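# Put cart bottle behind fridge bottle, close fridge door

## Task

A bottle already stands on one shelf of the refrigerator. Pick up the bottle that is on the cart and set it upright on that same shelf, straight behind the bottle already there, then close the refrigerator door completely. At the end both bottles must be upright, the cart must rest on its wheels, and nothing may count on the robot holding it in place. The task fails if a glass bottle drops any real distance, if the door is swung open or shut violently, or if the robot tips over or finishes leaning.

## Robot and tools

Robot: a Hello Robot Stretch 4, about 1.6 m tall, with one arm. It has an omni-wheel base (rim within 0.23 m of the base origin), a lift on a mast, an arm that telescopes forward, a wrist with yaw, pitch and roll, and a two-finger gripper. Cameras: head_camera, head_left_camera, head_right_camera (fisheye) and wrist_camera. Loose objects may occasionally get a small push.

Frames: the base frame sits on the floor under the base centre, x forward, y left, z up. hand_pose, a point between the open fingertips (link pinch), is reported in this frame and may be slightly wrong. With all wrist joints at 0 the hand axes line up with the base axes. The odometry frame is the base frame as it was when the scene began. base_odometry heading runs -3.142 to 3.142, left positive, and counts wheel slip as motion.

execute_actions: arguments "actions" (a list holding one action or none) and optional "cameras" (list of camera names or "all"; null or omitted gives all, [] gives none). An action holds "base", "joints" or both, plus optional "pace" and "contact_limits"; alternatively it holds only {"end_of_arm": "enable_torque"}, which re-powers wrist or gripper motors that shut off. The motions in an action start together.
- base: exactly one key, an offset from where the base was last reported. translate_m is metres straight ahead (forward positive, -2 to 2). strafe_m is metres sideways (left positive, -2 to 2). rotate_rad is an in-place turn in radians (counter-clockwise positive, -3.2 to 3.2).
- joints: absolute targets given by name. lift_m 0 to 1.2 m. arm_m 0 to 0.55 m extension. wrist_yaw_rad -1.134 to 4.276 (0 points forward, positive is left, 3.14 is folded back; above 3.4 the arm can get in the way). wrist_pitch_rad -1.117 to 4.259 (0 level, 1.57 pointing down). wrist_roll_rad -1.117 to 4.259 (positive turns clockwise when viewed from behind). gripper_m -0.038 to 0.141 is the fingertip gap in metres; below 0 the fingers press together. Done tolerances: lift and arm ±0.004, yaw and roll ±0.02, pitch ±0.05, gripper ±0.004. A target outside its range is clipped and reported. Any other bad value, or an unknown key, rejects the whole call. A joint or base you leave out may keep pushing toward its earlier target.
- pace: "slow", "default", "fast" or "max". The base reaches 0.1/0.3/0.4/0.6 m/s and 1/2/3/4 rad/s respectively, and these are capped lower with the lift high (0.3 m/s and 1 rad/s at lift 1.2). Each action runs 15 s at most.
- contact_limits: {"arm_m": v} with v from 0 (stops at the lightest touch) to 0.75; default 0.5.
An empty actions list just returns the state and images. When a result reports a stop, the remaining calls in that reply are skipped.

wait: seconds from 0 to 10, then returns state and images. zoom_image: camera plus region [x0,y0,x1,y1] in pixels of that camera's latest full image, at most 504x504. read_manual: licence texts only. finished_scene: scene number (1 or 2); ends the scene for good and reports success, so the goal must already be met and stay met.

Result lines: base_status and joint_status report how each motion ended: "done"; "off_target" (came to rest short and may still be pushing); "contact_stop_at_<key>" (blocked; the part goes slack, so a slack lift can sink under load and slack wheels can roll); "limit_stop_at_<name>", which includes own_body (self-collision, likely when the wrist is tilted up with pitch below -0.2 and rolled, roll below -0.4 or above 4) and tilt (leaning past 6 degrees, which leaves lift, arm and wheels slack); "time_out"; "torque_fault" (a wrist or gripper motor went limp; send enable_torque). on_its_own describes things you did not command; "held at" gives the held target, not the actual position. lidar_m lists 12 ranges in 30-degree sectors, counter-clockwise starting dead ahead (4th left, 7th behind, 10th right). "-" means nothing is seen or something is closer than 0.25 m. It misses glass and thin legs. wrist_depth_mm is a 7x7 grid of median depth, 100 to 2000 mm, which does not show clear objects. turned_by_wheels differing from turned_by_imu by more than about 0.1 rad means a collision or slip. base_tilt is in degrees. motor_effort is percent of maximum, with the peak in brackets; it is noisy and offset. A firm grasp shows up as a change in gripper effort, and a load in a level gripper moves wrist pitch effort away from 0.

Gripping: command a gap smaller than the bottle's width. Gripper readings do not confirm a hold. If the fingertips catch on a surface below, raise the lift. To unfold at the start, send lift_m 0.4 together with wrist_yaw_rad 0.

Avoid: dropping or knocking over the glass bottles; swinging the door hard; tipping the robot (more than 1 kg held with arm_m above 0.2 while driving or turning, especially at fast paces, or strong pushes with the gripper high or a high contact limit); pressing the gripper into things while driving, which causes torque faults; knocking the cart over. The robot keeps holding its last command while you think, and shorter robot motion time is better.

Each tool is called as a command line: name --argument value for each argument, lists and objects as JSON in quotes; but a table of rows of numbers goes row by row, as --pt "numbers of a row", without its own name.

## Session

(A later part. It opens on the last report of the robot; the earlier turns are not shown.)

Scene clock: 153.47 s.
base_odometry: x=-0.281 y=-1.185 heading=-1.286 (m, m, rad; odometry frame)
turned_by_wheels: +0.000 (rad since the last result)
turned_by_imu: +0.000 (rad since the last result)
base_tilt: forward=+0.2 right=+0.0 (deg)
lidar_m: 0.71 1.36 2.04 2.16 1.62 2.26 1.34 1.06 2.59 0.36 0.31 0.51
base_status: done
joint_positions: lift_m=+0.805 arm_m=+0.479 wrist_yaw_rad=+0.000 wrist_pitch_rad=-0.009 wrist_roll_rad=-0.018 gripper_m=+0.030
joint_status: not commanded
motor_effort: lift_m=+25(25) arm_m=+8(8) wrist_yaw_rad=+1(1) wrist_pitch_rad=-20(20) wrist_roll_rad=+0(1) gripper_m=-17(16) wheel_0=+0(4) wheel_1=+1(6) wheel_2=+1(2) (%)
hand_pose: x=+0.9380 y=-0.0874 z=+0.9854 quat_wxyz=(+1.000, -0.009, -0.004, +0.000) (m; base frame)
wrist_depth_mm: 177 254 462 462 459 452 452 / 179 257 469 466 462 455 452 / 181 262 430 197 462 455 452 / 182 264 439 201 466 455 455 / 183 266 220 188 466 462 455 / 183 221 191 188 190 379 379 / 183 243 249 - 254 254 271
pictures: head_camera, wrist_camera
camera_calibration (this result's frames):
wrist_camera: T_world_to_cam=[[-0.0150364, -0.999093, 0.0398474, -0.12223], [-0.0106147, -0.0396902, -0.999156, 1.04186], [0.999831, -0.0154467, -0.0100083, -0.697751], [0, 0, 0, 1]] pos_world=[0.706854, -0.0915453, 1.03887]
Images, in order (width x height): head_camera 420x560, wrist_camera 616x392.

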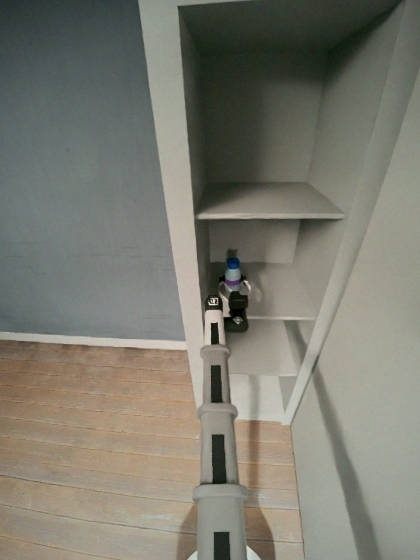

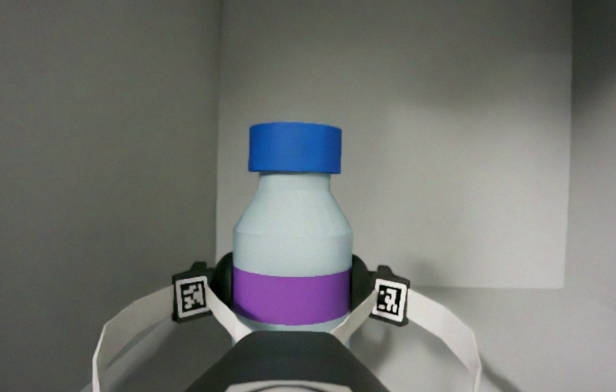

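execute_actions --actions '[{"joints":{"lift_m":0.79}}]' --cameras '[]'

execute_actions --actions '[{"joints":{"gripper_m":0.08}}]' --cameras '["wrist_camera"]'

execute_actions --actions '[{"joints":{"arm_m":0.0}}]'

Scene clock: 162.07 s.
base_odometry: x=-0.281 y=-1.185 heading=-1.286 (m, m, rad; odometry frame)
turned_by_wheels: +0.000 (rad since the last result)
turned_by_imu: -0.001 (rad since the last result)
base_tilt: forward=+0.2 right=+0.0 (deg)
lidar_m: 0.69 1.36 2.05 2.16 1.63 2.22 1.35 1.07 2.57 0.34 0.32 0.51
base_status: not commanded
joint_positions: lift_m=+0.790 arm_m=+0.479 wrist_yaw_rad=+0.000 wrist_pitch_rad=-0.012 wrist_roll_rad=-0.018 gripper_m=+0.030
joint_status: all done
motor_effort: lift_m=+19(21) arm_m=+8(8) wrist_yaw_rad=+1(1) wrist_pitch_rad=-9(19) wrist_roll_rad=+1(1) gripper_m=-17(16) wheel_0=+0(0) wheel_1=+0(1) wheel_2=+1(0) (%)
hand_pose: x=+0.9380 y=-0.0874 z=+0.9720 quat_wxyz=(+1.000, -0.009, -0.006, +0.000) (m; base frame)
wrist_depth_mm: 177 255 462 466 462 455 449 / 179 258 469 466 462 455 449 / 181 262 433 197 462 455 452 / 182 264 439 201 462 462 455 / 183 265 213 188 466 462 455 / 183 220 191 188 190 347 349 / 182 221 224 - 231 231 246
pictures: none
No camera images: the call's "cameras" was empty. Leave "cameras" out to get every camera's image.

Scene clock: 163.37 s.
base_odometry: x=-0.281 y=-1.185 heading=-1.286 (m, m, rad; odometry frame)
turned_by_wheels: +0.000 (rad since the last result)
turned_by_imu: +0.000 (rad since the last result)
base_tilt: forward=+0.2 right=+0.0 (deg)
lidar_m: 0.70 1.36 2.01 2.14 1.62 2.19 1.34 1.07 2.56 0.35 0.33 0.51
base_status: not commanded
joint_positions: lift_m=+0.790 arm_m=+0.479 wrist_yaw_rad=+0.000 wrist_pitch_rad=-0.013 wrist_roll_rad=-0.018 gripper_m=+0.080
joint_status: all done
motor_effort: lift_m=+19(19) arm_m=+9(8) wrist_yaw_rad=+2(2) wrist_pitch_rad=-6(8) wrist_roll_rad=+3(3) gripper_m=-2(14) wheel_0=+1(0) wheel_1=+0(0) wheel_2=+1(1) (%)
hand_pose: x=+0.9379 y=-0.0876 z=+0.9722 quat_wxyz=(+1.000, -0.009, -0.007, +0.000) (m; base frame)
wrist_depth_mm: 178 256 462 466 459 455 452 / 179 258 469 469 462 459 452 / 181 262 430 206 462 455 449 / 183 265 439 209 466 462 452 / 183 266 229 196 466 459 455 / 183 235 200 195 203 347 347 / 183 218 239 - 232 231 247
pictures: wrist_camera
camera_calibration (this result's frames):
wrist_camera: T_world_to_cam=[[-0.0157526, -0.999084, 0.0397787, -0.121122], [-0.00616699, -0.0396858, -0.999193, 1.02455], [0.999857, -0.0159852, -0.00553618, -0.702243], [0, 0, 0, 1]] pos_world=[0.706553, -0.0915761, 1.02466]
Images, in order (width x height): wrist_camera 616x392.

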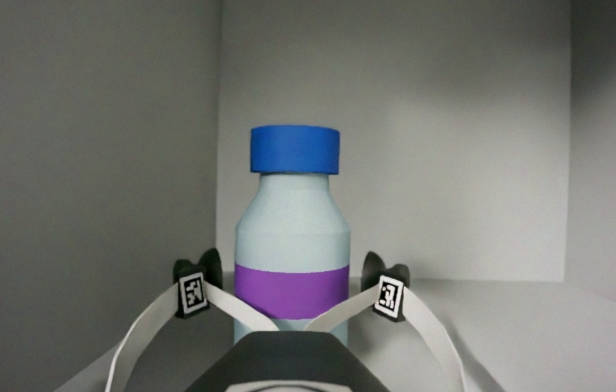

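Scene clock: 165.87 s.
base_odometry: x=-0.281 y=-1.185 heading=-1.286 (m, m, rad; odometry frame)
turned_by_wheels: +0.000 (rad since the last result)
turned_by_imu: -0.001 (rad since the last result)
base_tilt: forward=+0.3 right=+0.0 (deg)
lidar_m: 0.70 1.37 2.05 2.16 1.64 2.22 1.33 1.04 2.58 0.31 0.31 0.53
base_status: not commanded
joint_positions: lift_m=+0.790 arm_m=+0.002 wrist_yaw_rad=+0.000 wrist_pitch_rad=-0.013 wrist_roll_rad=-0.018 gripper_m=+0.080
joint_status: all done
motor_effort: lift_m=+19(19) arm_m=-9(8) wrist_yaw_rad=+1(2) wrist_pitch_rad=-6(6) wrist_roll_rad=-1(1) gripper_m=-1(0) wheel_0=+0(0) wheel_1=+1(0) wheel_2=+1(1) (%)
hand_pose: x=+0.4609 y=-0.0874 z=+0.9722 quat_wxyz=(+1.000, -0.009, -0.007, +0.000) (m; base frame)
wrist_depth_mm: 1118 1078 585 661 654 591 492 / 1118 1098 615 946 946 621 496 / 1138 1118 627 960 946 621 492 / 1118 1118 634 946 946 609 492 / 1118 1138 544 654 683 559 496 / 1118 1118 215 946 204 597 496 / 1138 530 525 - 946 525 480
pictures: head_camera, head_left_camera, head_right_camera, wrist_camera
camera_calibration (this result's frames):
wrist_camera: T_world_to_cam=[[-0.0153463, -0.999091, 0.039776, -0.128704], [-0.0059644, -0.0396885, -0.999194, 1.02158], [0.999864, -0.0155711, -0.00534991, -0.225446], [0, 0, 0, 1]] pos_world=[0.229533, -0.0915525, 1.02467]
Images, in order (width x height): head_camera 420x560, head_left_camera 420x672, head_right_camera 420x672, wrist_camera 616x392.

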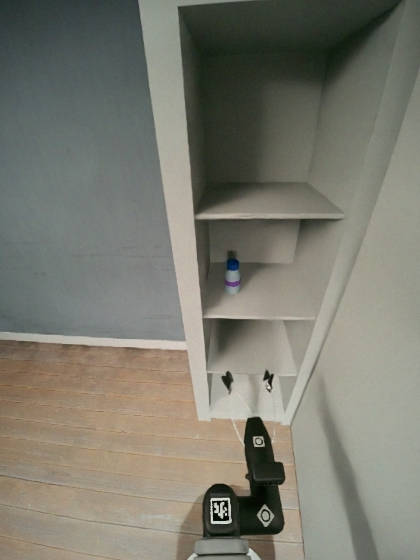

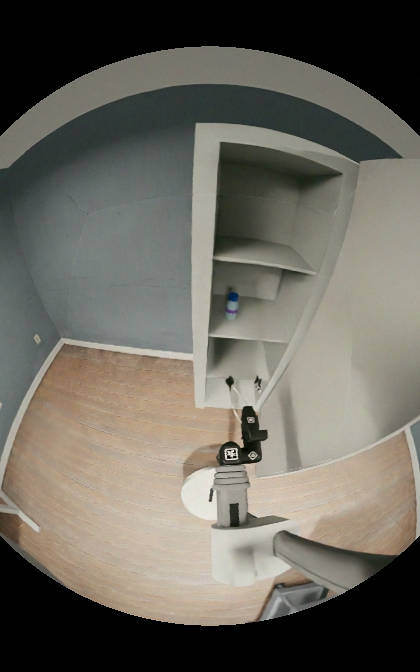

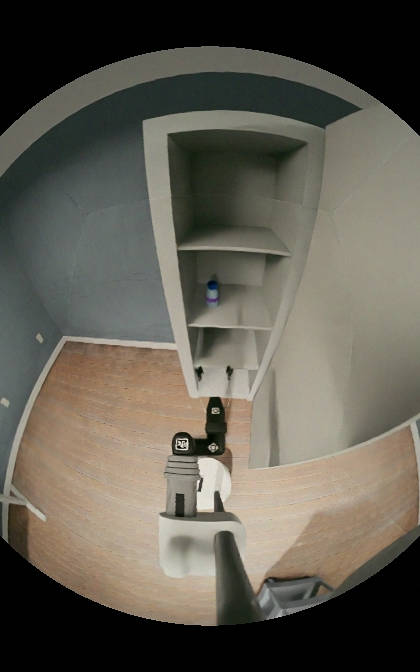

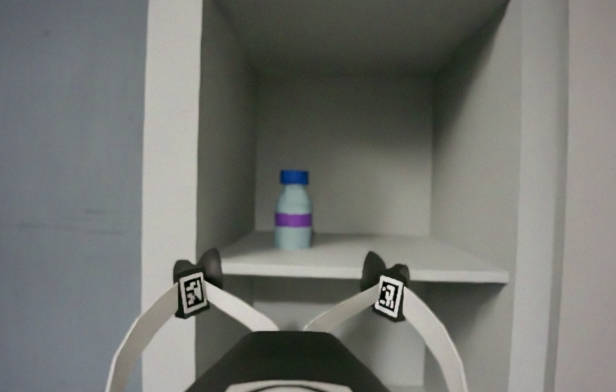

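execute_actions --actions '[{"base":{"rotate_rad":3.0},"joints":{"gripper_m":0.11}}]'

Scene clock: 173.93 s.
base_odometry: x=-0.281 y=-1.185 heading=+1.714 (m, m, rad; odometry frame)
turned_by_wheels: +3.000 (rad since the last result)
turned_by_imu: +2.974 (rad since the last result)
base_tilt: forward=+0.2 right=+0.0 (deg)
lidar_m: 2.42 1.05 1.34 2.53 0.31 0.44 0.72 0.73 1.75 2.13 1.62 1.92
base_status: done
joint_positions: lift_m=+0.790 arm_m=+0.002 wrist_yaw_rad=+0.000 wrist_pitch_rad=-0.013 wrist_roll_rad=-0.018 gripper_m=+0.110
joint_status: all done
motor_effort: lift_m=+20(20) arm_m=-9(9) wrist_yaw_rad=+1(1) wrist_pitch_rad=-6(6) wrist_roll_rad=-1(1) gripper_m=-1(3) wheel_0=+1(4) wheel_1=-1(5) wheel_2=+1(7) (%)
hand_pose: x=+0.4609 y=-0.0874 z=+0.9721 quat_wxyz=(+1.000, -0.009, -0.007, +0.000) (m; base frame)
wrist_depth_mm: - - - - - - - / - - - - - - - / - - - - - - - / - - - - - - - / 1025 1308 - - - - - / - 1308 - - 219 - - / 1078 1983 - - - - -
pictures: head_camera, head_left_camera, head_right_camera, wrist_camera
camera_calibration (this result's frames):
wrist_camera: T_world_to_cam=[[-0.0152931, -0.999092, 0.0397754, -0.128708], [-0.00595724, -0.0396883, -0.999194, 1.02147], [0.999865, -0.0155177, -0.00534487, -0.22546], [0, 0, 0, 1]] pos_world=[0.229547, -0.0915495, 1.02456]
Images, in order (width x height): head_camera 420x560, head_left_camera 420x672, head_right_camera 420x672, wrist_camera 616x392.

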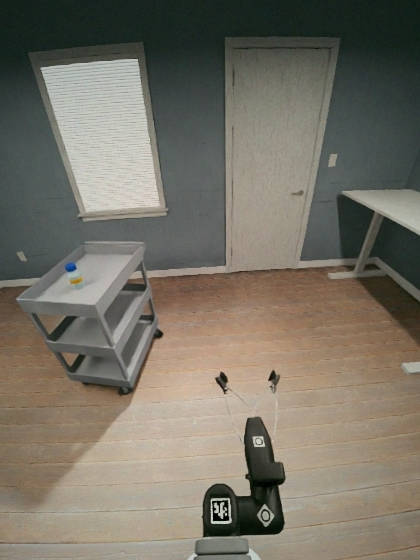

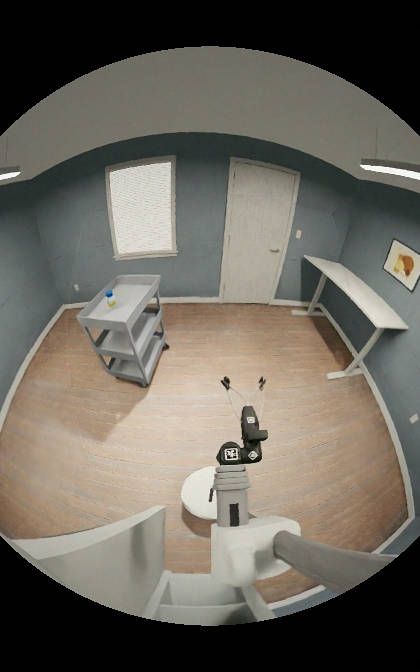

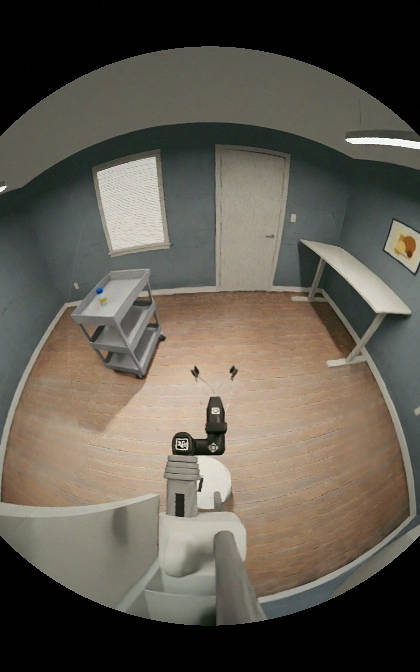

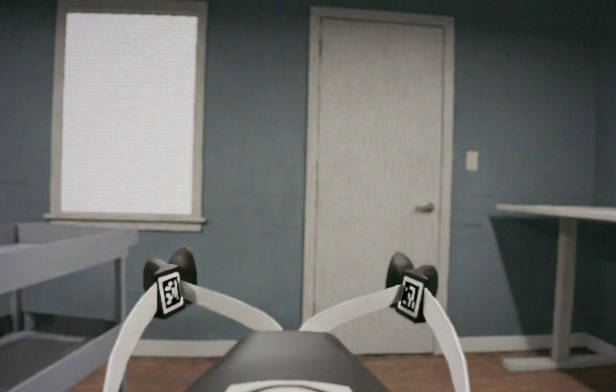

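execute_actions --actions '[{"base":{"rotate_rad":0.69},"joints":{"lift_m":0.72}}]' --cameras '[]'

execute_actions --actions '[{"base":{"translate_m":0.55}}]' --cameras '["head_camera","wrist_camera"]'

Scene clock: 186.67 s.
base_odometry: x=-0.281 y=-1.185 heading=+2.404 (m, m, rad; odometry frame)
turned_by_wheels: +0.690 (rad since the last result)
turned_by_imu: +0.683 (rad since the last result)
base_tilt: forward=+0.2 right=+0.0 (deg)
lidar_m: 1.05 2.56 0.35 0.35 0.56 0.72 1.39 2.16 2.17 1.63 2.33 1.23
base_status: done
joint_positions: lift_m=+0.720 arm_m=+0.002 wrist_yaw_rad=+0.000 wrist_pitch_rad=-0.013 wrist_roll_rad=-0.018 gripper_m=+0.110
joint_status: all done
motor_effort: lift_m=+19(17) arm_m=-8(9) wrist_yaw_rad=+1(1) wrist_pitch_rad=-6(6) wrist_roll_rad=+1(3) gripper_m=+1(0) wheel_0=+0(7) wheel_1=-1(6) wheel_2=+0(7) (%)
hand_pose: x=+0.4609 y=-0.0874 z=+0.9022 quat_wxyz=(+1.000, -0.009, -0.007, +0.000) (m; base frame)
wrist_depth_mm: - - - - - - 1863 / - - - - - - 1863 / - - - - - - 1808 / - - - - - - 1808 / - - - 891 1078 - 1863 / - - 1138 1366 219 - 1863 / 1983 1921 1921 - 1281 - 1921
pictures: none
No camera images: the call's "cameras" was empty. Leave "cameras" out to get every camera's image.

Scene clock: 190.00 s.
base_odometry: x=-0.688 y=-0.815 heading=+2.404 (m, m, rad; odometry frame)
turned_by_wheels: +0.000 (rad since the last result)
turned_by_imu: -0.003 (rad since the last result)
base_tilt: forward=+0.1 right=+0.0 (deg)
lidar_m: 0.53 2.24 2.20 2.20 0.58 0.53 1.28 2.53 1.77 1.87 2.02 0.49
base_status: done
joint_positions: lift_m=+0.720 arm_m=+0.002 wrist_yaw_rad=+0.000 wrist_pitch_rad=-0.013 wrist_roll_rad=-0.018 gripper_m=+0.110
joint_status: not commanded
motor_effort: lift_m=+19(19) arm_m=-9(8) wrist_yaw_rad=+0(1) wrist_pitch_rad=-6(6) wrist_roll_rad=+2(1) gripper_m=+0(0) wheel_0=+0(6) wheel_1=-2(4) wheel_2=+0(7) (%)
hand_pose: x=+0.4609 y=-0.0874 z=+0.9022 quat_wxyz=(+1.000, -0.009, -0.007, +0.000) (m; base frame)
wrist_depth_mm: 1863 - - - 1921 1661 1464 / 1863 - - - 1921 1618 1499 / 1863 - - - 1863 1661 1464 / 1921 - - - 1921 1661 1464 / 1921 - 691 615 904 798 1397 / 1921 - 402 334 218 459 1464 / 1863 1921 1983 - 327 1576 1464
pictures: head_camera, wrist_camera
camera_calibration (this result's frames):
wrist_camera: T_world_to_cam=[[-0.0152928, -0.999092, 0.0397753, -0.125926], [-0.00595703, -0.0396882, -0.999194, 0.95158], [0.999865, -0.0155174, -0.00534467, -0.225824], [0, 0, 0, 1]] pos_world=[0.229536, -0.0915495, 0.954615]
Images, in order (width x height): head_camera 420x560, wrist_camera 616x392.

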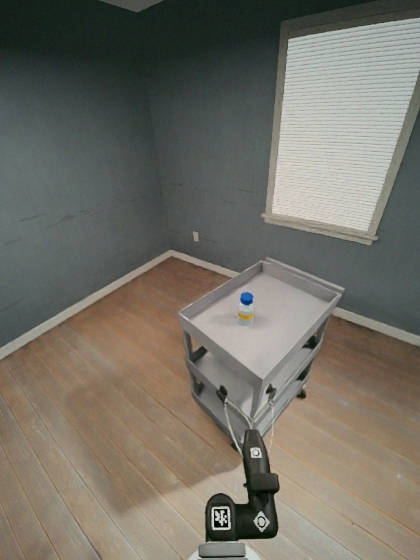

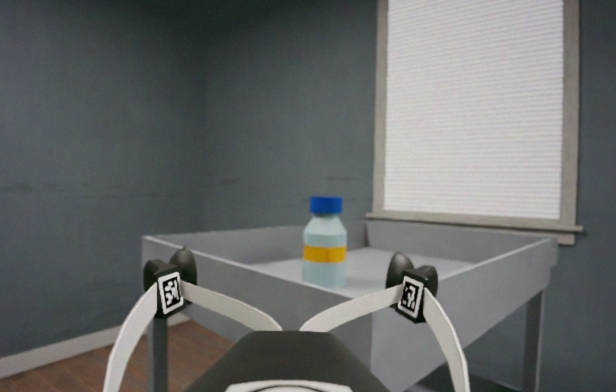

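execute_actions --actions '[{"base":{"strafe_m":-0.054},"joints":{"lift_m":0.765,"wrist_pitch_rad":0.2,"arm_m":0.22}}]' --cameras '["head_camera","wrist_camera"]'

Scene clock: 198.07 s.
base_odometry: x=-0.652 y=-0.775 heading=+2.404 (m, m, rad; odometry frame)
turned_by_wheels: +0.000 (rad since the last result)
turned_by_imu: +0.002 (rad since the last result)
base_tilt: forward=+0.1 right=+0.0 (deg)
lidar_m: 0.66 2.28 2.24 2.27 0.56 0.55 1.92 2.50 1.73 1.87 1.99 0.80
base_status: done
joint_positions: lift_m=+0.765 arm_m=+0.218 wrist_yaw_rad=+0.000 wrist_pitch_rad=+0.202 wrist_roll_rad=-0.019 gripper_m=+0.110
joint_status: all done
motor_effort: lift_m=+20(26) arm_m=+9(17) wrist_yaw_rad=+2(46) wrist_pitch_rad=-5(6) wrist_roll_rad=+3(1) gripper_m=+1(4) wheel_0=-1(9) wheel_1=+0(8) wheel_2=-2(12) (%)
hand_pose: x=+0.6719 y=-0.0875 z=+0.8855 quat_wxyz=(+0.995, -0.009, +0.101, +0.001) (m; base frame)
wrist_depth_mm: 1708 - - 1863 1537 1366 1281 / 1808 - - 1921 1618 1430 1255 / 1863 - - 1863 1618 1464 1308 / 1863 627 699 574 831 750 1281 / 1921 591 353 496 355 488 1366 / 1808 1661 329 272 218 866 1397 / 1430 683 741 - 768 759 1397
pictures: head_camera, wrist_camera
camera_calibration (this result's frames):
wrist_camera: T_world_to_cam=[[-0.0067142, -0.999076, 0.0424492, -0.130259], [-0.219184, -0.0399476, -0.974866, 1.05784], [0.975661, -0.0158496, -0.218713, -0.231739], [0, 0, 0, 1]] pos_world=[0.457085, -0.0915536, 0.986099]
Images, in order (width x height): head_camera 420x560, wrist_camera 616x392.

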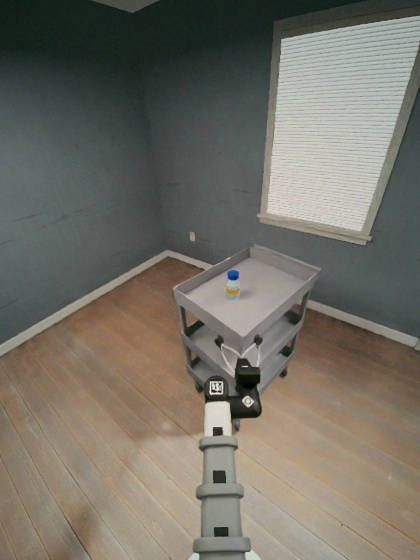

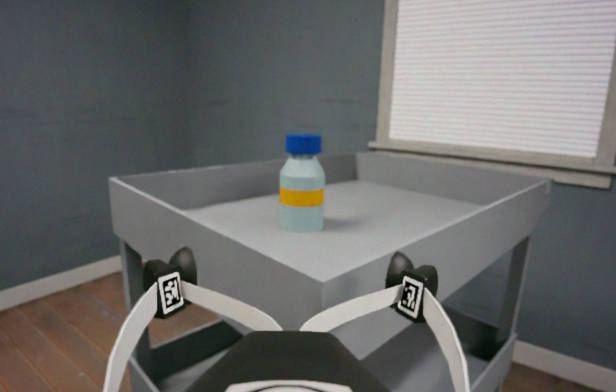

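execute_actions --actions '[{"joints":{"lift_m":0.89,"wrist_pitch_rad":0.45}}]' --cameras '[]'

execute_actions --actions '[{"base":{"translate_m":0.15},"joints":{"arm_m":0.3}}]' --cameras '["head_camera","wrist_camera"]'

Scene clock: 212.10 s.
base_odometry: x=-0.652 y=-0.775 heading=+2.404 (m, m, rad; odometry frame)
turned_by_wheels: +0.000 (rad since the last result)
turned_by_imu: -0.001 (rad since the last result)
base_tilt: forward=+0.2 right=+0.1 (deg)
lidar_m: 0.70 2.29 2.24 2.27 0.58 0.54 1.90 2.46 1.72 1.81 1.98 0.78
base_status: not commanded
joint_positions: lift_m=+0.890 arm_m=+0.218 wrist_yaw_rad=+0.000 wrist_pitch_rad=+0.452 wrist_roll_rad=-0.019 gripper_m=+0.110
joint_status: all done
motor_effort: lift_m=+23(30) arm_m=+9(9) wrist_yaw_rad=+2(1) wrist_pitch_rad=-4(2) wrist_roll_rad=+2(1) gripper_m=+0(0) wheel_0=-1(1) wheel_1=+0(1) wheel_2=-2(2) (%)
hand_pose: x=+0.6489 y=-0.0875 z=+0.9421 quat_wxyz=(+0.975, -0.009, +0.224, +0.002) (m; base frame)
wrist_depth_mm: 1756 - - 1756 1537 1366 1229 / 1808 - - 1863 1576 1397 1229 / 1863 - 750 768 866 788 1308 / 1983 647 615 603 654 634 1397 / 1756 1661 418 492 439 891 1464 / 1430 1336 392 330 218 931 1499 / 1229 1205 723 - 741 1281 1308
pictures: none
No camera images: the call's "cameras" was empty. Leave "cameras" out to get every camera's image.

Scene clock: 213.93 s.
base_odometry: x=-0.763 y=-0.674 heading=+2.404 (m, m, rad; odometry frame)
turned_by_wheels: +0.000 (rad since the last result)
turned_by_imu: -0.001 (rad since the last result)
base_tilt: forward=+0.3 right=-0.1 (deg)
lidar_m: 0.54 2.19 2.15 2.35 1.89 0.66 1.45 2.57 1.82 1.94 1.87 0.61
base_status: done
joint_positions: lift_m=+0.890 arm_m=+0.299 wrist_yaw_rad=+0.000 wrist_pitch_rad=+0.452 wrist_roll_rad=-0.019 gripper_m=+0.110
joint_status: all done
motor_effort: lift_m=+23(24) arm_m=+8(9) wrist_yaw_rad=+1(2) wrist_pitch_rad=-4(5) wrist_roll_rad=+1(2) gripper_m=+0(0) wheel_0=+0(3) wheel_1=+0(4) wheel_2=+2(8) (%)
hand_pose: x=+0.7289 y=-0.0875 z=+0.9420 quat_wxyz=(+0.975, -0.009, +0.224, +0.002) (m; base frame)
wrist_depth_mm: 1618 1921 1863 1576 1366 1182 1060 / 1661 1983 - 1708 1430 1229 1118 / 1756 - - 1661 759 1255 1182 / 1808 504 554 366 640 615 564 / 424 452 484 382 496 508 508 / 1308 366 366 389 219 407 410 / 1205 327 342 - 342 342 355
pictures: head_camera, wrist_camera
camera_calibration (this result's frames):
wrist_camera: T_world_to_cam=[[0.00412256, -0.999079, 0.0427066, -0.140377], [-0.453575, -0.0399294, -0.890323, 1.21669], [0.891208, -0.0157003, -0.453322, 0.00762333], [0, 0, 0, 1]] pos_world=[0.545643, -0.0915462, 1.09269]
Images, in order (width x height): head_camera 420x560, wrist_camera 616x392.

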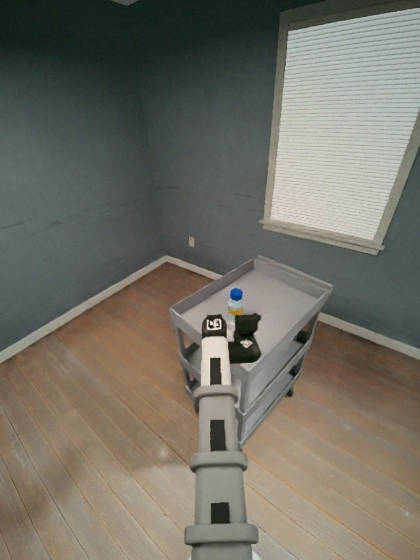

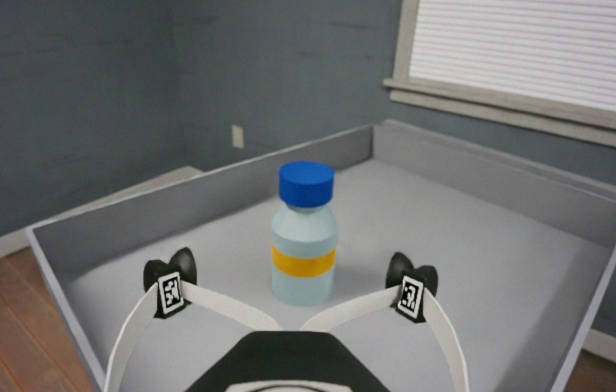

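execute_actions --actions '[{"base":{"strafe_m":-0.012},"joints":{"lift_m":0.815}}]' --cameras '[]'

execute_actions --actions '[{"joints":{"arm_m":0.44},"pace":"slow"}]' --cameras '["head_camera","wrist_camera"]'

Scene clock: 222.17 s.
base_odometry: x=-0.755 y=-0.665 heading=+2.404 (m, m, rad; odometry frame)
turned_by_wheels: +0.000 (rad since the last result)
turned_by_imu: -0.001 (rad since the last result)
base_tilt: forward=+0.3 right=+0.0 (deg)
lidar_m: 0.55 2.17 2.15 2.34 1.88 0.69 1.44 2.56 1.81 1.93 1.82 0.62
base_status: done
joint_positions: lift_m=+0.815 arm_m=+0.299 wrist_yaw_rad=+0.000 wrist_pitch_rad=+0.452 wrist_roll_rad=-0.019 gripper_m=+0.110
joint_status: all done
motor_effort: lift_m=+19(24) arm_m=+8(8) wrist_yaw_rad=+1(1) wrist_pitch_rad=-6(5) wrist_roll_rad=+3(2) gripper_m=-1(1) wheel_0=+1(6) wheel_1=+0(7) wheel_2=+0(1) (%)
hand_pose: x=+0.7289 y=-0.0875 z=+0.8674 quat_wxyz=(+0.975, -0.009, +0.224, +0.002) (m; base frame)
wrist_depth_mm: 1618 1921 1808 1618 1336 1182 1060 / 1661 - - 1576 1336 1205 1098 / 1708 469 539 334 668 597 544 / 397 433 459 349 484 488 500 / 347 353 357 362 368 373 377 / 307 271 273 297 219 304 306 / 1118 245 254 - 254 254 273
pictures: none
No camera images: the call's "cameras" was empty. Leave "cameras" out to get every camera's image.

Scene clock: 224.83 s.
base_odometry: x=-0.755 y=-0.665 heading=+2.404 (m, m, rad; odometry frame)
turned_by_wheels: +0.000 (rad since the last result)
turned_by_imu: -0.001 (rad since the last result)
base_tilt: forward=+0.2 right=+0.0 (deg)
lidar_m: 0.52 2.20 2.15 2.37 1.89 0.67 1.44 2.56 1.78 1.91 1.86 0.60
base_status: not commanded
joint_positions: lift_m=+0.815 arm_m=+0.438 wrist_yaw_rad=+0.000 wrist_pitch_rad=+0.452 wrist_roll_rad=-0.019 gripper_m=+0.110
joint_status: all done
motor_effort: lift_m=+19(19) arm_m=+9(10) wrist_yaw_rad=+2(2) wrist_pitch_rad=-5(6) wrist_roll_rad=+0(4) gripper_m=+0(0) wheel_0=+1(1) wheel_1=+0(0) wheel_2=+0(0) (%)
hand_pose: x=+0.8688 y=-0.0875 z=+0.8674 quat_wxyz=(+0.975, -0.009, +0.224, +0.002) (m; base frame)
wrist_depth_mm: 1537 1808 1708 1430 1229 1078 976 / 1618 1921 1863 1499 1308 1160 1008 / 1708 - 1863 477 585 530 496 / 320 362 413 192 480 488 449 / 319 349 330 205 368 373 379 / 283 271 221 211 219 304 306 / 243 244 254 - 253 254 264
pictures: head_camera, wrist_camera
camera_calibration (this result's frames):
wrist_camera: T_world_to_cam=[[0.0041271, -0.999079, 0.0427066, -0.137769], [-0.453577, -0.0399313, -0.890322, 1.21371], [0.891208, -0.0156963, -0.453324, -0.15089], [0, 0, 0, 1]] pos_world=[0.685552, -0.0915459, 1.01807]
Images, in order (width x height): head_camera 420x560, wrist_camera 616x392.

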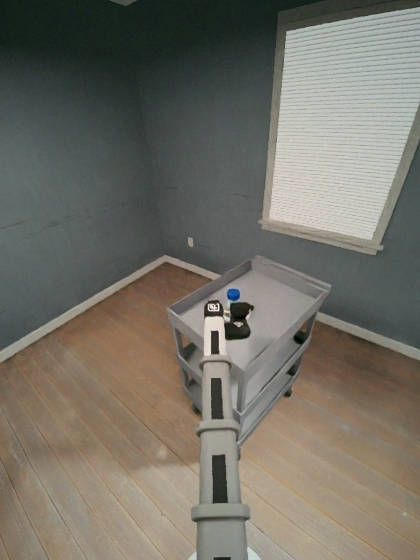

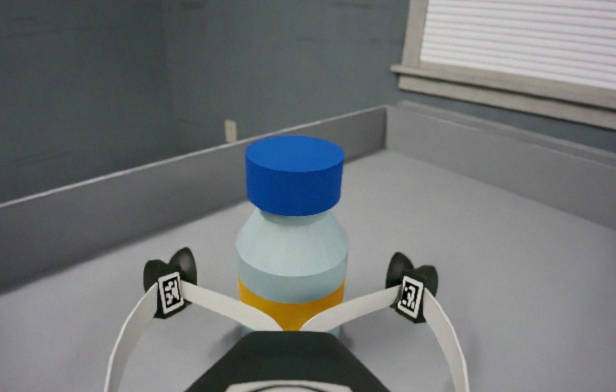

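Pads at about band top; good.

execute_actions --actions '[{"joints":{"gripper_m":0.02}}]' --cameras '["wrist_camera"]'

execute_actions --actions '[{"joints":{"lift_m":0.9}}]' --cameras '["wrist_camera"]'

Scene clock: 231.33 s.
base_odometry: x=-0.755 y=-0.665 heading=+2.404 (m, m, rad; odometry frame)
turned_by_wheels: +0.000 (rad since the last result)
turned_by_imu: -0.001 (rad since the last result)
base_tilt: forward=+0.2 right=+0.1 (deg)
lidar_m: 0.53 2.19 2.16 2.36 1.89 0.69 1.43 2.57 1.77 1.95 1.85 0.60
base_status: not commanded
joint_positions: lift_m=+0.815 arm_m=+0.439 wrist_yaw_rad=+0.000 wrist_pitch_rad=+0.457 wrist_roll_rad=-0.019 gripper_m=+0.020
joint_status: all done
motor_effort: lift_m=+20(20) arm_m=+9(9) wrist_yaw_rad=+1(1) wrist_pitch_rad=-18(18) wrist_roll_rad=+1(1) gripper_m=-20(22) wheel_0=+1(1) wheel_1=+0(0) wheel_2=+0(0) (%)
hand_pose: x=+0.8683 y=-0.0874 z=+0.8661 quat_wxyz=(+0.974, -0.009, +0.226, +0.002) (m; base frame)
wrist_depth_mm: 1537 1863 1708 1430 1255 1078 991 / 1618 1921 1863 1576 1281 1118 1025 / 1661 1921 1808 208 591 521 473 / 317 357 404 183 462 477 449 / 315 343 216 195 362 368 370 / 278 266 204 205 189 298 300 / 239 239 250 - 249 250 259
pictures: wrist_camera
camera_calibration (this result's frames):
wrist_camera: T_world_to_cam=[[0.00456115, -0.999078, 0.0426804, -0.138003], [-0.457813, -0.0400315, -0.888147, 1.21407], [0.889037, -0.0154886, -0.457573, -0.14547], [0, 0, 0, 1]] pos_world=[0.685772, -0.0915284, 1.0176]
Images, in order (width x height): wrist_camera 616x392.

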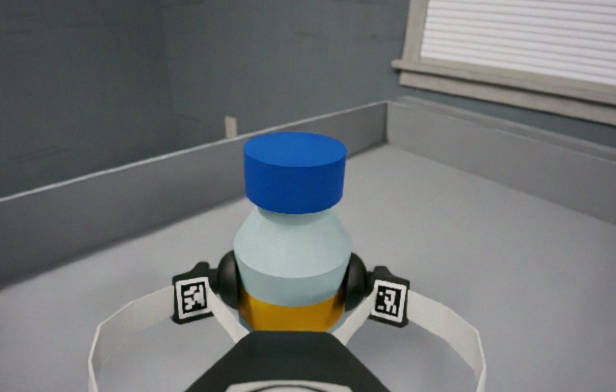

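Scene clock: 232.67 s.
base_odometry: x=-0.755 y=-0.665 heading=+2.404 (m, m, rad; odometry frame)
turned_by_wheels: +0.000 (rad since the last result)
turned_by_imu: +0.000 (rad since the last result)
base_tilt: forward=+0.2 right=+0.0 (deg)
lidar_m: 0.55 2.20 2.16 2.36 1.88 0.69 1.42 2.58 1.78 1.93 1.84 0.61
base_status: not commanded
joint_positions: lift_m=+0.900 arm_m=+0.439 wrist_yaw_rad=+0.000 wrist_pitch_rad=+0.457 wrist_roll_rad=-0.019 gripper_m=+0.020
joint_status: all done
motor_effort: lift_m=+25(31) arm_m=+8(8) wrist_yaw_rad=+1(1) wrist_pitch_rad=-19(20) wrist_roll_rad=+2(2) gripper_m=-20(20) wheel_0=+1(1) wheel_1=+0(0) wheel_2=+0(0) (%)
hand_pose: x=+0.8683 y=-0.0874 z=+0.9506 quat_wxyz=(+0.974, -0.009, +0.226, +0.002) (m; base frame)
wrist_depth_mm: 1576 1863 1756 1430 1229 1078 976 / 1618 1983 1863 1537 1308 1138 1025 / 1661 - 1983 208 1336 1182 1060 / 1756 - - 182 615 554 521 / 1708 407 216 195 508 512 473 / 340 368 204 205 190 415 418 / 329 334 349 - 345 349 355
pictures: wrist_camera
camera_calibration (this result's frames):
wrist_camera: T_world_to_cam=[[0.00456511, -0.999078, 0.04268, -0.141615], [-0.457898, -0.0400315, -0.888103, 1.28918], [0.888993, -0.0154888, -0.457658, -0.106657], [0, 0, 0, 1]] pos_world=[0.685779, -0.0915284, 1.10216]
Images, in order (width x height): wrist_camera 616x392.

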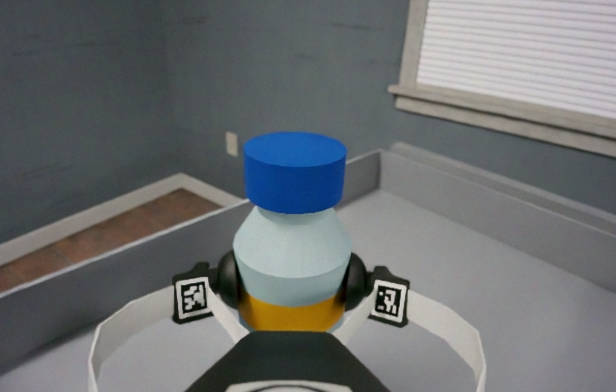

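execute_actions --actions '[{"joints":{"arm_m":0.0,"lift_m":0.93}}]' --cameras '[]'

execute_actions --actions '[{"base":{"translate_m":-0.65}}]' --cameras '[]'

execute_actions --actions '[{"base":{"rotate_rad":-2.0}}]' --cameras '[]'

execute_actions --actions '[{"base":{"rotate_rad":-1.69}}]'

Scene clock: 253.07 s.
base_odometry: x=-0.755 y=-0.665 heading=+2.404 (m, m, rad; odometry frame)
turned_by_wheels: +0.000 (rad since the last result)
turned_by_imu: -0.001 (rad since the last result)
base_tilt: forward=+0.2 right=+0.0 (deg)
lidar_m: 0.41 2.19 2.14 2.39 1.89 0.67 1.44 2.57 1.78 1.92 1.84 0.61
base_status: not commanded
joint_positions: lift_m=+0.930 arm_m=+0.002 wrist_yaw_rad=+0.000 wrist_pitch_rad=+0.457 wrist_roll_rad=-0.019 gripper_m=+0.020
joint_status: all done
motor_effort: lift_m=+25(26) arm_m=-9(11) wrist_yaw_rad=+1(0) wrist_pitch_rad=-20(20) wrist_roll_rad=+0(2) gripper_m=-19(20) wheel_0=+1(1) wheel_1=+0(0) wheel_2=+0(0) (%)
hand_pose: x=+0.4313 y=-0.0875 z=+0.9805 quat_wxyz=(+0.974, -0.009, +0.227, +0.002) (m; base frame)
wrist_depth_mm: 1756 - - 1808 1576 1366 1255 / 1921 - - 1983 1661 1430 1308 / 1921 - 820 208 931 878 1366 / 1921 - 654 183 723 820 1430 / 1808 1808 216 195 559 1618 1576 / 1464 1397 204 205 189 1537 1537 / 1281 1281 788 - 820 1308 1336
pictures: none
No camera images: the call's "cameras" was empty. Leave "cameras" out to get every camera's image.

Scene clock: 256.73 s.
base_odometry: x=-0.274 y=-1.103 heading=+2.404 (m, m, rad; odometry frame)
turned_by_wheels: +0.000 (rad since the last result)
turned_by_imu: +0.001 (rad since the last result)
base_tilt: forward=+0.2 right=-0.1 (deg)
lidar_m: 0.40 2.58 2.54 0.39 0.62 0.79 1.51 2.17 2.02 1.57 2.33 1.50
base_status: done
joint_positions: lift_m=+0.930 arm_m=+0.002 wrist_yaw_rad=+0.000 wrist_pitch_rad=+0.457 wrist_roll_rad=-0.019 gripper_m=+0.020
joint_status: not commanded
motor_effort: lift_m=+25(25) arm_m=-9(8) wrist_yaw_rad=+1(2) wrist_pitch_rad=-20(20) wrist_roll_rad=+4(3) gripper_m=-19(21) wheel_0=+1(4) wheel_1=+0(6) wheel_2=-1(9) (%)
hand_pose: x=+0.4313 y=-0.0874 z=+0.9806 quat_wxyz=(+0.974, -0.009, +0.227, +0.002) (m; base frame)
wrist_depth_mm: - - - - - 1863 1661 / - - - 1537 1576 1983 1756 / - - - 208 - - 1808 / - - - 183 - - 1863 / 1756 1808 216 195 1808 1921 1863 / 1464 1397 204 205 189 1576 1618 / 1281 1281 1336 - 1336 1308 1336
pictures: none
No camera images: the call's "cameras" was empty. Leave "cameras" out to get every camera's image.

Scene clock: 259.13 s.
base_odometry: x=-0.274 y=-1.102 heading=+0.404 (m, m, rad; odometry frame)
turned_by_wheels: -2.000 (rad since the last result)
turned_by_imu: -1.984 (rad since the last result)
base_tilt: forward=+0.1 right=+0.0 (deg)
lidar_m: 0.39 1.59 2.35 1.29 1.17 2.57 0.41 0.39 0.70 0.80 1.54 2.13
base_status: done
joint_positions: lift_m=+0.930 arm_m=+0.002 wrist_yaw_rad=+0.000 wrist_pitch_rad=+0.457 wrist_roll_rad=-0.019 gripper_m=+0.020
joint_status: not commanded
motor_effort: lift_m=+25(26) arm_m=-9(9) wrist_yaw_rad=+2(1) wrist_pitch_rad=-19(19) wrist_roll_rad=+3(0) gripper_m=-21(20) wheel_0=+0(4) wheel_1=-1(6) wheel_2=-1(7) (%)
hand_pose: x=+0.4313 y=-0.0875 z=+0.9806 quat_wxyz=(+0.974, -0.009, +0.226, +0.002) (m; base frame)
wrist_depth_mm: 1808 1756 1863 1863 1708 1661 1618 / - - - 1983 1863 1756 1708 / - - - 208 1983 1863 1756 / - - - 183 - - 1983 / 1808 1863 216 195 1863 1983 1983 / 1499 1430 204 206 189 1576 1576 / 1255 1255 1336 - 1336 1308 1366
pictures: none
No camera images: the call's "cameras" was empty. Leave "cameras" out to get every camera's image.

Scene clock: 261.33 s.
base_odometry: x=-0.274 y=-1.103 heading=-1.286 (m, m, rad; odometry frame)
turned_by_wheels: -1.690 (rad since the last result)
turned_by_imu: -1.677 (rad since the last result)
base_tilt: forward=+0.2 right=+0.0 (deg)
lidar_m: 0.40 1.46 2.14 2.12 1.59 2.23 1.61 1.19 2.60 2.54 0.38 0.56
base_status: done
joint_positions: lift_m=+0.930 arm_m=+0.002 wrist_yaw_rad=+0.000 wrist_pitch_rad=+0.457 wrist_roll_rad=-0.019 gripper_m=+0.020
joint_status: not commanded
motor_effort: lift_m=+25(25) arm_m=-9(9) wrist_yaw_rad=+1(3) wrist_pitch_rad=-19(19) wrist_roll_rad=+3(1) gripper_m=-22(21) wheel_0=-1(4) wheel_1=+0(7) wheel_2=+0(8) (%)
hand_pose: x=+0.4314 y=-0.0874 z=+0.9806 quat_wxyz=(+0.974, -0.009, +0.226, +0.002) (m; base frame)
wrist_depth_mm: 1098 1098 554 917 917 707 504 / 1182 1160 585 931 960 699 525 / 1255 1255 621 208 715 627 525 / 1397 1366 668 183 1118 668 504 / 1499 1499 216 195 1042 699 488 / 1464 1397 204 204 189 668 480 / 1281 1255 1308 - 1118 609 480
pictures: head_camera, head_left_camera, head_right_camera, wrist_camera
camera_calibration (this result's frames):
wrist_camera: T_world_to_cam=[[0.00442865, -0.999079, 0.0426869, -0.140885], [-0.457911, -0.039975, -0.888099, 1.11576], [0.888987, -0.0156137, -0.457666, 0.295537], [0, 0, 0, 1]] pos_world=[0.248813, -0.0915387, 1.13218]
Images, in order (width x height): head_camera 420x560, head_left_camera 420x672, head_right_camera 420x672, wrist_camera 616x392.

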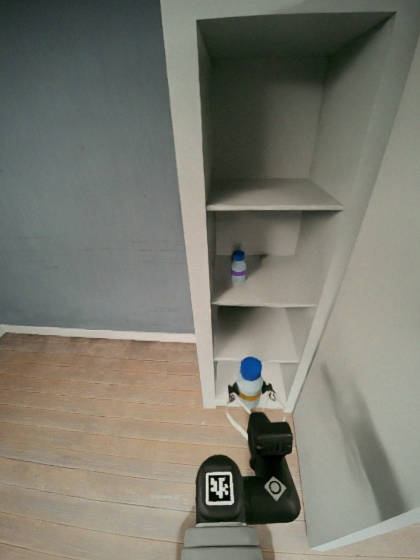

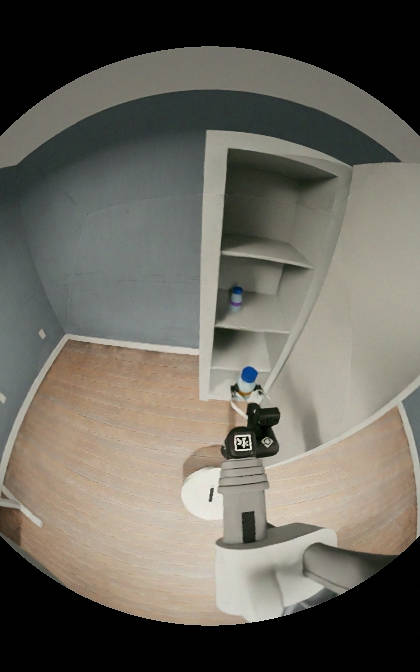

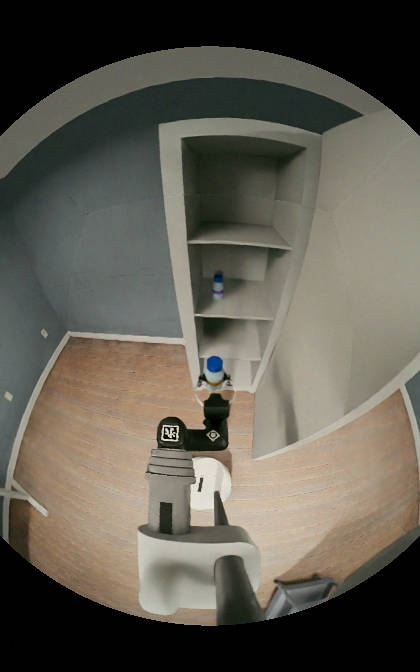

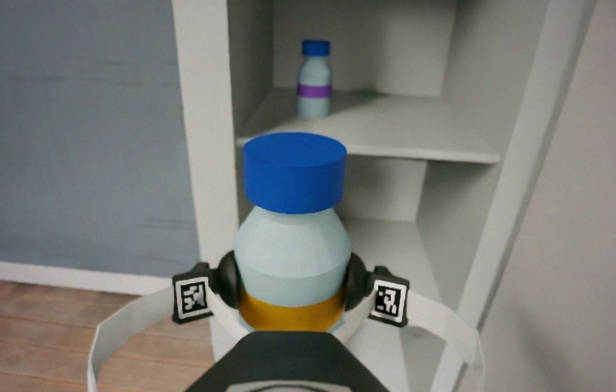

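execute_actions --actions '[{"base":{"strafe_m":-0.19},"joints":{"lift_m":0.955}}]' --cameras '[]'

execute_actions --actions '[{"base":{"translate_m":0.17},"joints":{"arm_m":0.25},"pace":"slow"}]' --cameras '["head_camera","wrist_camera"]'

Scene clock: 273.83 s.
base_odometry: x=-0.456 y=-1.156 heading=-1.286 (m, m, rad; odometry frame)
turned_by_wheels: +0.000 (rad since the last result)
turned_by_imu: -0.002 (rad since the last result)
base_tilt: forward=+0.2 right=-0.1 (deg)
lidar_m: 0.40 0.84 2.15 2.27 1.76 2.37 1.24 1.10 2.41 2.35 0.25 0.25
base_status: done
joint_positions: lift_m=+0.955 arm_m=+0.002 wrist_yaw_rad=+0.000 wrist_pitch_rad=+0.457 wrist_roll_rad=-0.019 gripper_m=+0.020
joint_status: all done
motor_effort: lift_m=+25(24) arm_m=-9(8) wrist_yaw_rad=+1(2) wrist_pitch_rad=-19(20) wrist_roll_rad=+1(2) gripper_m=-19(20) wheel_0=+0(6) wheel_1=+0(8) wheel_2=+1(1) (%)
hand_pose: x=+0.4313 y=-0.0874 z=+1.0056 quat_wxyz=(+0.974, -0.009, +0.226, +0.002) (m; base frame)
wrist_depth_mm: 798 621 917 917 591 324 211 / 1138 634 866 960 559 314 207 / 1229 640 699 210 585 301 204 / 1366 676 1098 183 627 290 198 / 1537 750 216 195 603 279 193 / 1499 768 204 205 189 245 186 / 1308 878 1098 - 517 221 181
pictures: none
No camera images: the call's "cameras" was empty. Leave "cameras" out to get every camera's image.

Scene clock: 277.63 s.
base_odometry: x=-0.409 y=-1.319 heading=-1.286 (m, m, rad; odometry frame)
turned_by_wheels: +0.000 (rad since the last result)
turned_by_imu: -0.001 (rad since the last result)
base_tilt: forward=+0.2 right=+0.0 (deg)
lidar_m: 0.61 0.65 1.85 2.30 1.85 2.56 1.34 1.26 2.55 - 0.25 0.30
base_status: done
joint_positions: lift_m=+0.955 arm_m=+0.248 wrist_yaw_rad=+0.000 wrist_pitch_rad=+0.457 wrist_roll_rad=-0.019 gripper_m=+0.020
joint_status: all done
motor_effort: lift_m=+25(25) arm_m=+9(9) wrist_yaw_rad=+1(2) wrist_pitch_rad=-19(20) wrist_roll_rad=+0(1) gripper_m=-21(20) wheel_0=+0(4) wheel_1=+2(3) wheel_2=+0(13) (%)
hand_pose: x=+0.6782 y=-0.0874 z=+1.0056 quat_wxyz=(+0.974, -0.009, +0.226, +0.002) (m; base frame)
wrist_depth_mm: 389 530 530 525 512 327 227 / 397 539 569 559 554 322 224 / 404 349 603 209 585 315 222 / 407 364 477 183 512 310 219 / 370 379 216 195 402 301 215 / 310 296 204 205 189 271 211 / 268 265 279 - 278 249 205
pictures: head_camera, wrist_camera
camera_calibration (this result's frames):
wrist_camera: T_world_to_cam=[[0.00458455, -0.999078, 0.0426863, -0.143111], [-0.457999, -0.0400442, -0.88805, 1.251], [0.888941, -0.015479, -0.45776, 0.0876504], [0, 0, 0, 1]] pos_world=[0.495697, -0.0915271, 1.15718]
Images, in order (width x height): head_camera 420x560, wrist_camera 616x392.

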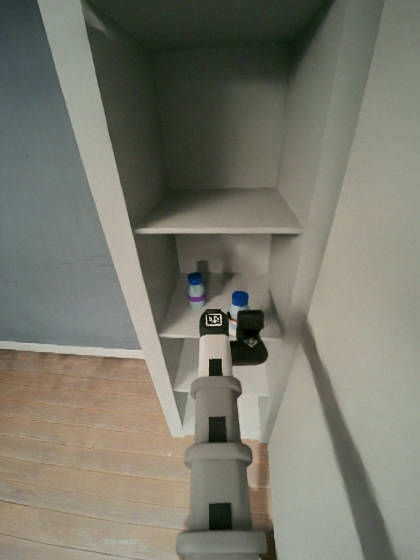

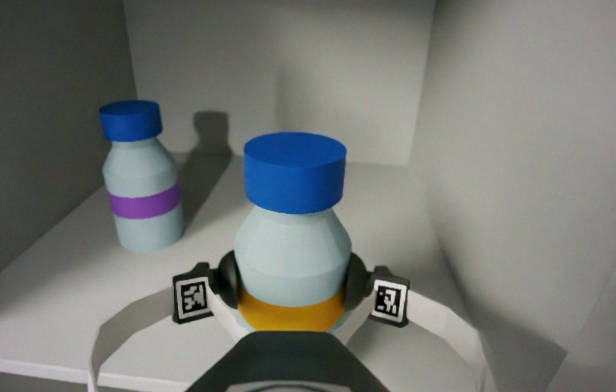

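execute_actions --actions '[{"joints":{"arm_m":0.53},"pace":"slow"}]' --cameras '[]'

execute_actions --actions '[{"joints":{"lift_m":0.932},"pace":"slow"}]' --cameras '["head_camera","wrist_camera"]'

Scene clock: 289.00 s.
base_odometry: x=-0.409 y=-1.319 heading=-1.286 (m, m, rad; odometry frame)
turned_by_wheels: +0.000 (rad since the last result)
turned_by_imu: -0.002 (rad since the last result)
base_tilt: forward=+0.3 right=+0.0 (deg)
lidar_m: 0.61 0.65 1.85 2.31 1.79 2.54 1.32 1.27 2.56 - 0.25 0.31
base_status: not commanded
joint_positions: lift_m=+0.955 arm_m=+0.528 wrist_yaw_rad=+0.000 wrist_pitch_rad=+0.457 wrist_roll_rad=-0.019 gripper_m=+0.020
joint_status: all done
motor_effort: lift_m=+25(25) arm_m=+10(10) wrist_yaw_rad=+1(0) wrist_pitch_rad=-19(20) wrist_roll_rad=+3(0) gripper_m=-20(21) wheel_0=+0(0) wheel_1=+2(2) wheel_2=+0(0) (%)
hand_pose: x=+0.9582 y=-0.0874 z=+1.0056 quat_wxyz=(+0.974, -0.009, +0.226, +0.002) (m; base frame)
wrist_depth_mm: 279 277 271 267 264 260 254 / 298 294 291 286 282 276 258 / 324 319 310 208 301 297 256 / 349 345 338 183 327 317 253 / 362 368 216 195 351 338 249 / 309 294 204 205 189 307 250 / 266 266 278 - 276 277 245
pictures: none
No camera images: the call's "cameras" was empty. Leave "cameras" out to get every camera's image.

Scene clock: 289.97 s.
base_odometry: x=-0.409 y=-1.319 heading=-1.286 (m, m, rad; odometry frame)
turned_by_wheels: +0.000 (rad since the last result)
turned_by_imu: +0.000 (rad since the last result)
base_tilt: forward=+0.2 right=+0.0 (deg)
lidar_m: 0.61 0.67 1.85 2.31 1.84 2.55 1.33 1.29 2.57 - 0.25 0.29
base_status: not commanded
joint_positions: lift_m=+0.932 arm_m=+0.528 wrist_yaw_rad=+0.000 wrist_pitch_rad=+0.457 wrist_roll_rad=-0.019 gripper_m=+0.020
joint_status: all done
motor_effort: lift_m=+20(25) arm_m=+9(9) wrist_yaw_rad=+0(0) wrist_pitch_rad=-19(19) wrist_roll_rad=+1(1) gripper_m=-20(19) wheel_0=+0(0) wheel_1=+2(2) wheel_2=+0(0) (%)
hand_pose: x=+0.9582 y=-0.0874 z=+0.9830 quat_wxyz=(+0.974, -0.009, +0.227, +0.002) (m; base frame)
wrist_depth_mm: 279 276 271 266 263 259 254 / 298 294 290 287 282 277 259 / 325 319 312 209 301 297 256 / 349 347 338 183 327 317 253 / 340 347 216 195 345 338 248 / 278 266 204 205 189 290 250 / 239 240 251 - 251 251 244
pictures: head_camera, wrist_camera
camera_calibration (this result's frames):
wrist_camera: T_world_to_cam=[[0.00458875, -0.999078, 0.0426861, -0.143432], [-0.458075, -0.0400446, -0.888011, 1.35916], [0.888902, -0.0154786, -0.457836, -0.171501], [0, 0, 0, 1]] pos_world=[0.775703, -0.0915271, 1.13455]
Images, in order (width x height): head_camera 420x560, wrist_camera 616x392.

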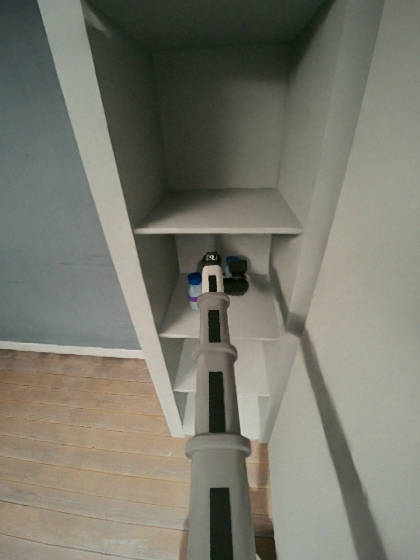

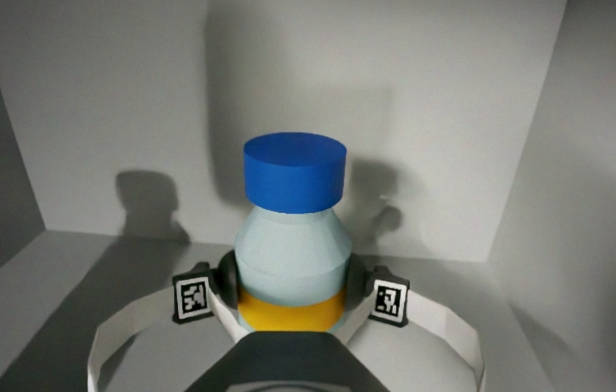

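execute_actions --actions '[{"joints":{"lift_m":0.92},"pace":"slow"}]' --cameras '[]'

Scene clock: 294.10 s.
base_odometry: x=-0.409 y=-1.319 heading=-1.286 (m, m, rad; odometry frame)
turned_by_wheels: +0.000 (rad since the last result)
turned_by_imu: -0.001 (rad since the last result)
base_tilt: forward=+0.1 right=-0.1 (deg)
lidar_m: 0.60 0.64 1.85 2.31 1.80 2.55 1.31 1.28 2.57 - 0.25 0.29
base_status: not commanded
joint_positions: lift_m=+0.920 arm_m=+0.528 wrist_yaw_rad=-0.001 wrist_pitch_rad=+0.448 wrist_roll_rad=-0.019 gripper_m=+0.020
joint_status: all done
motor_effort: lift_m=+15(21) arm_m=+9(9) wrist_yaw_rad=+4(3) wrist_pitch_rad=+8(19) wrist_roll_rad=+4(1) gripper_m=-18(20) wheel_0=+0(0) wheel_1=+2(2) wheel_2=+0(0) (%)
hand_pose: x=+0.9593 y=-0.0877 z=+0.9739 quat_wxyz=(+0.975, -0.009, +0.222, +0.002) (m; base frame)
wrist_depth_mm: 279 276 271 267 264 260 254 / 298 294 291 286 282 276 258 / 322 317 307 206 301 296 257 / 347 342 332 182 325 315 252 / 336 343 213 194 345 334 248 / 276 259 202 205 189 286 250 / 236 236 246 - 247 247 242
pictures: none
No camera images: the call's "cameras" was empty. Leave "cameras" out to get every camera's image.


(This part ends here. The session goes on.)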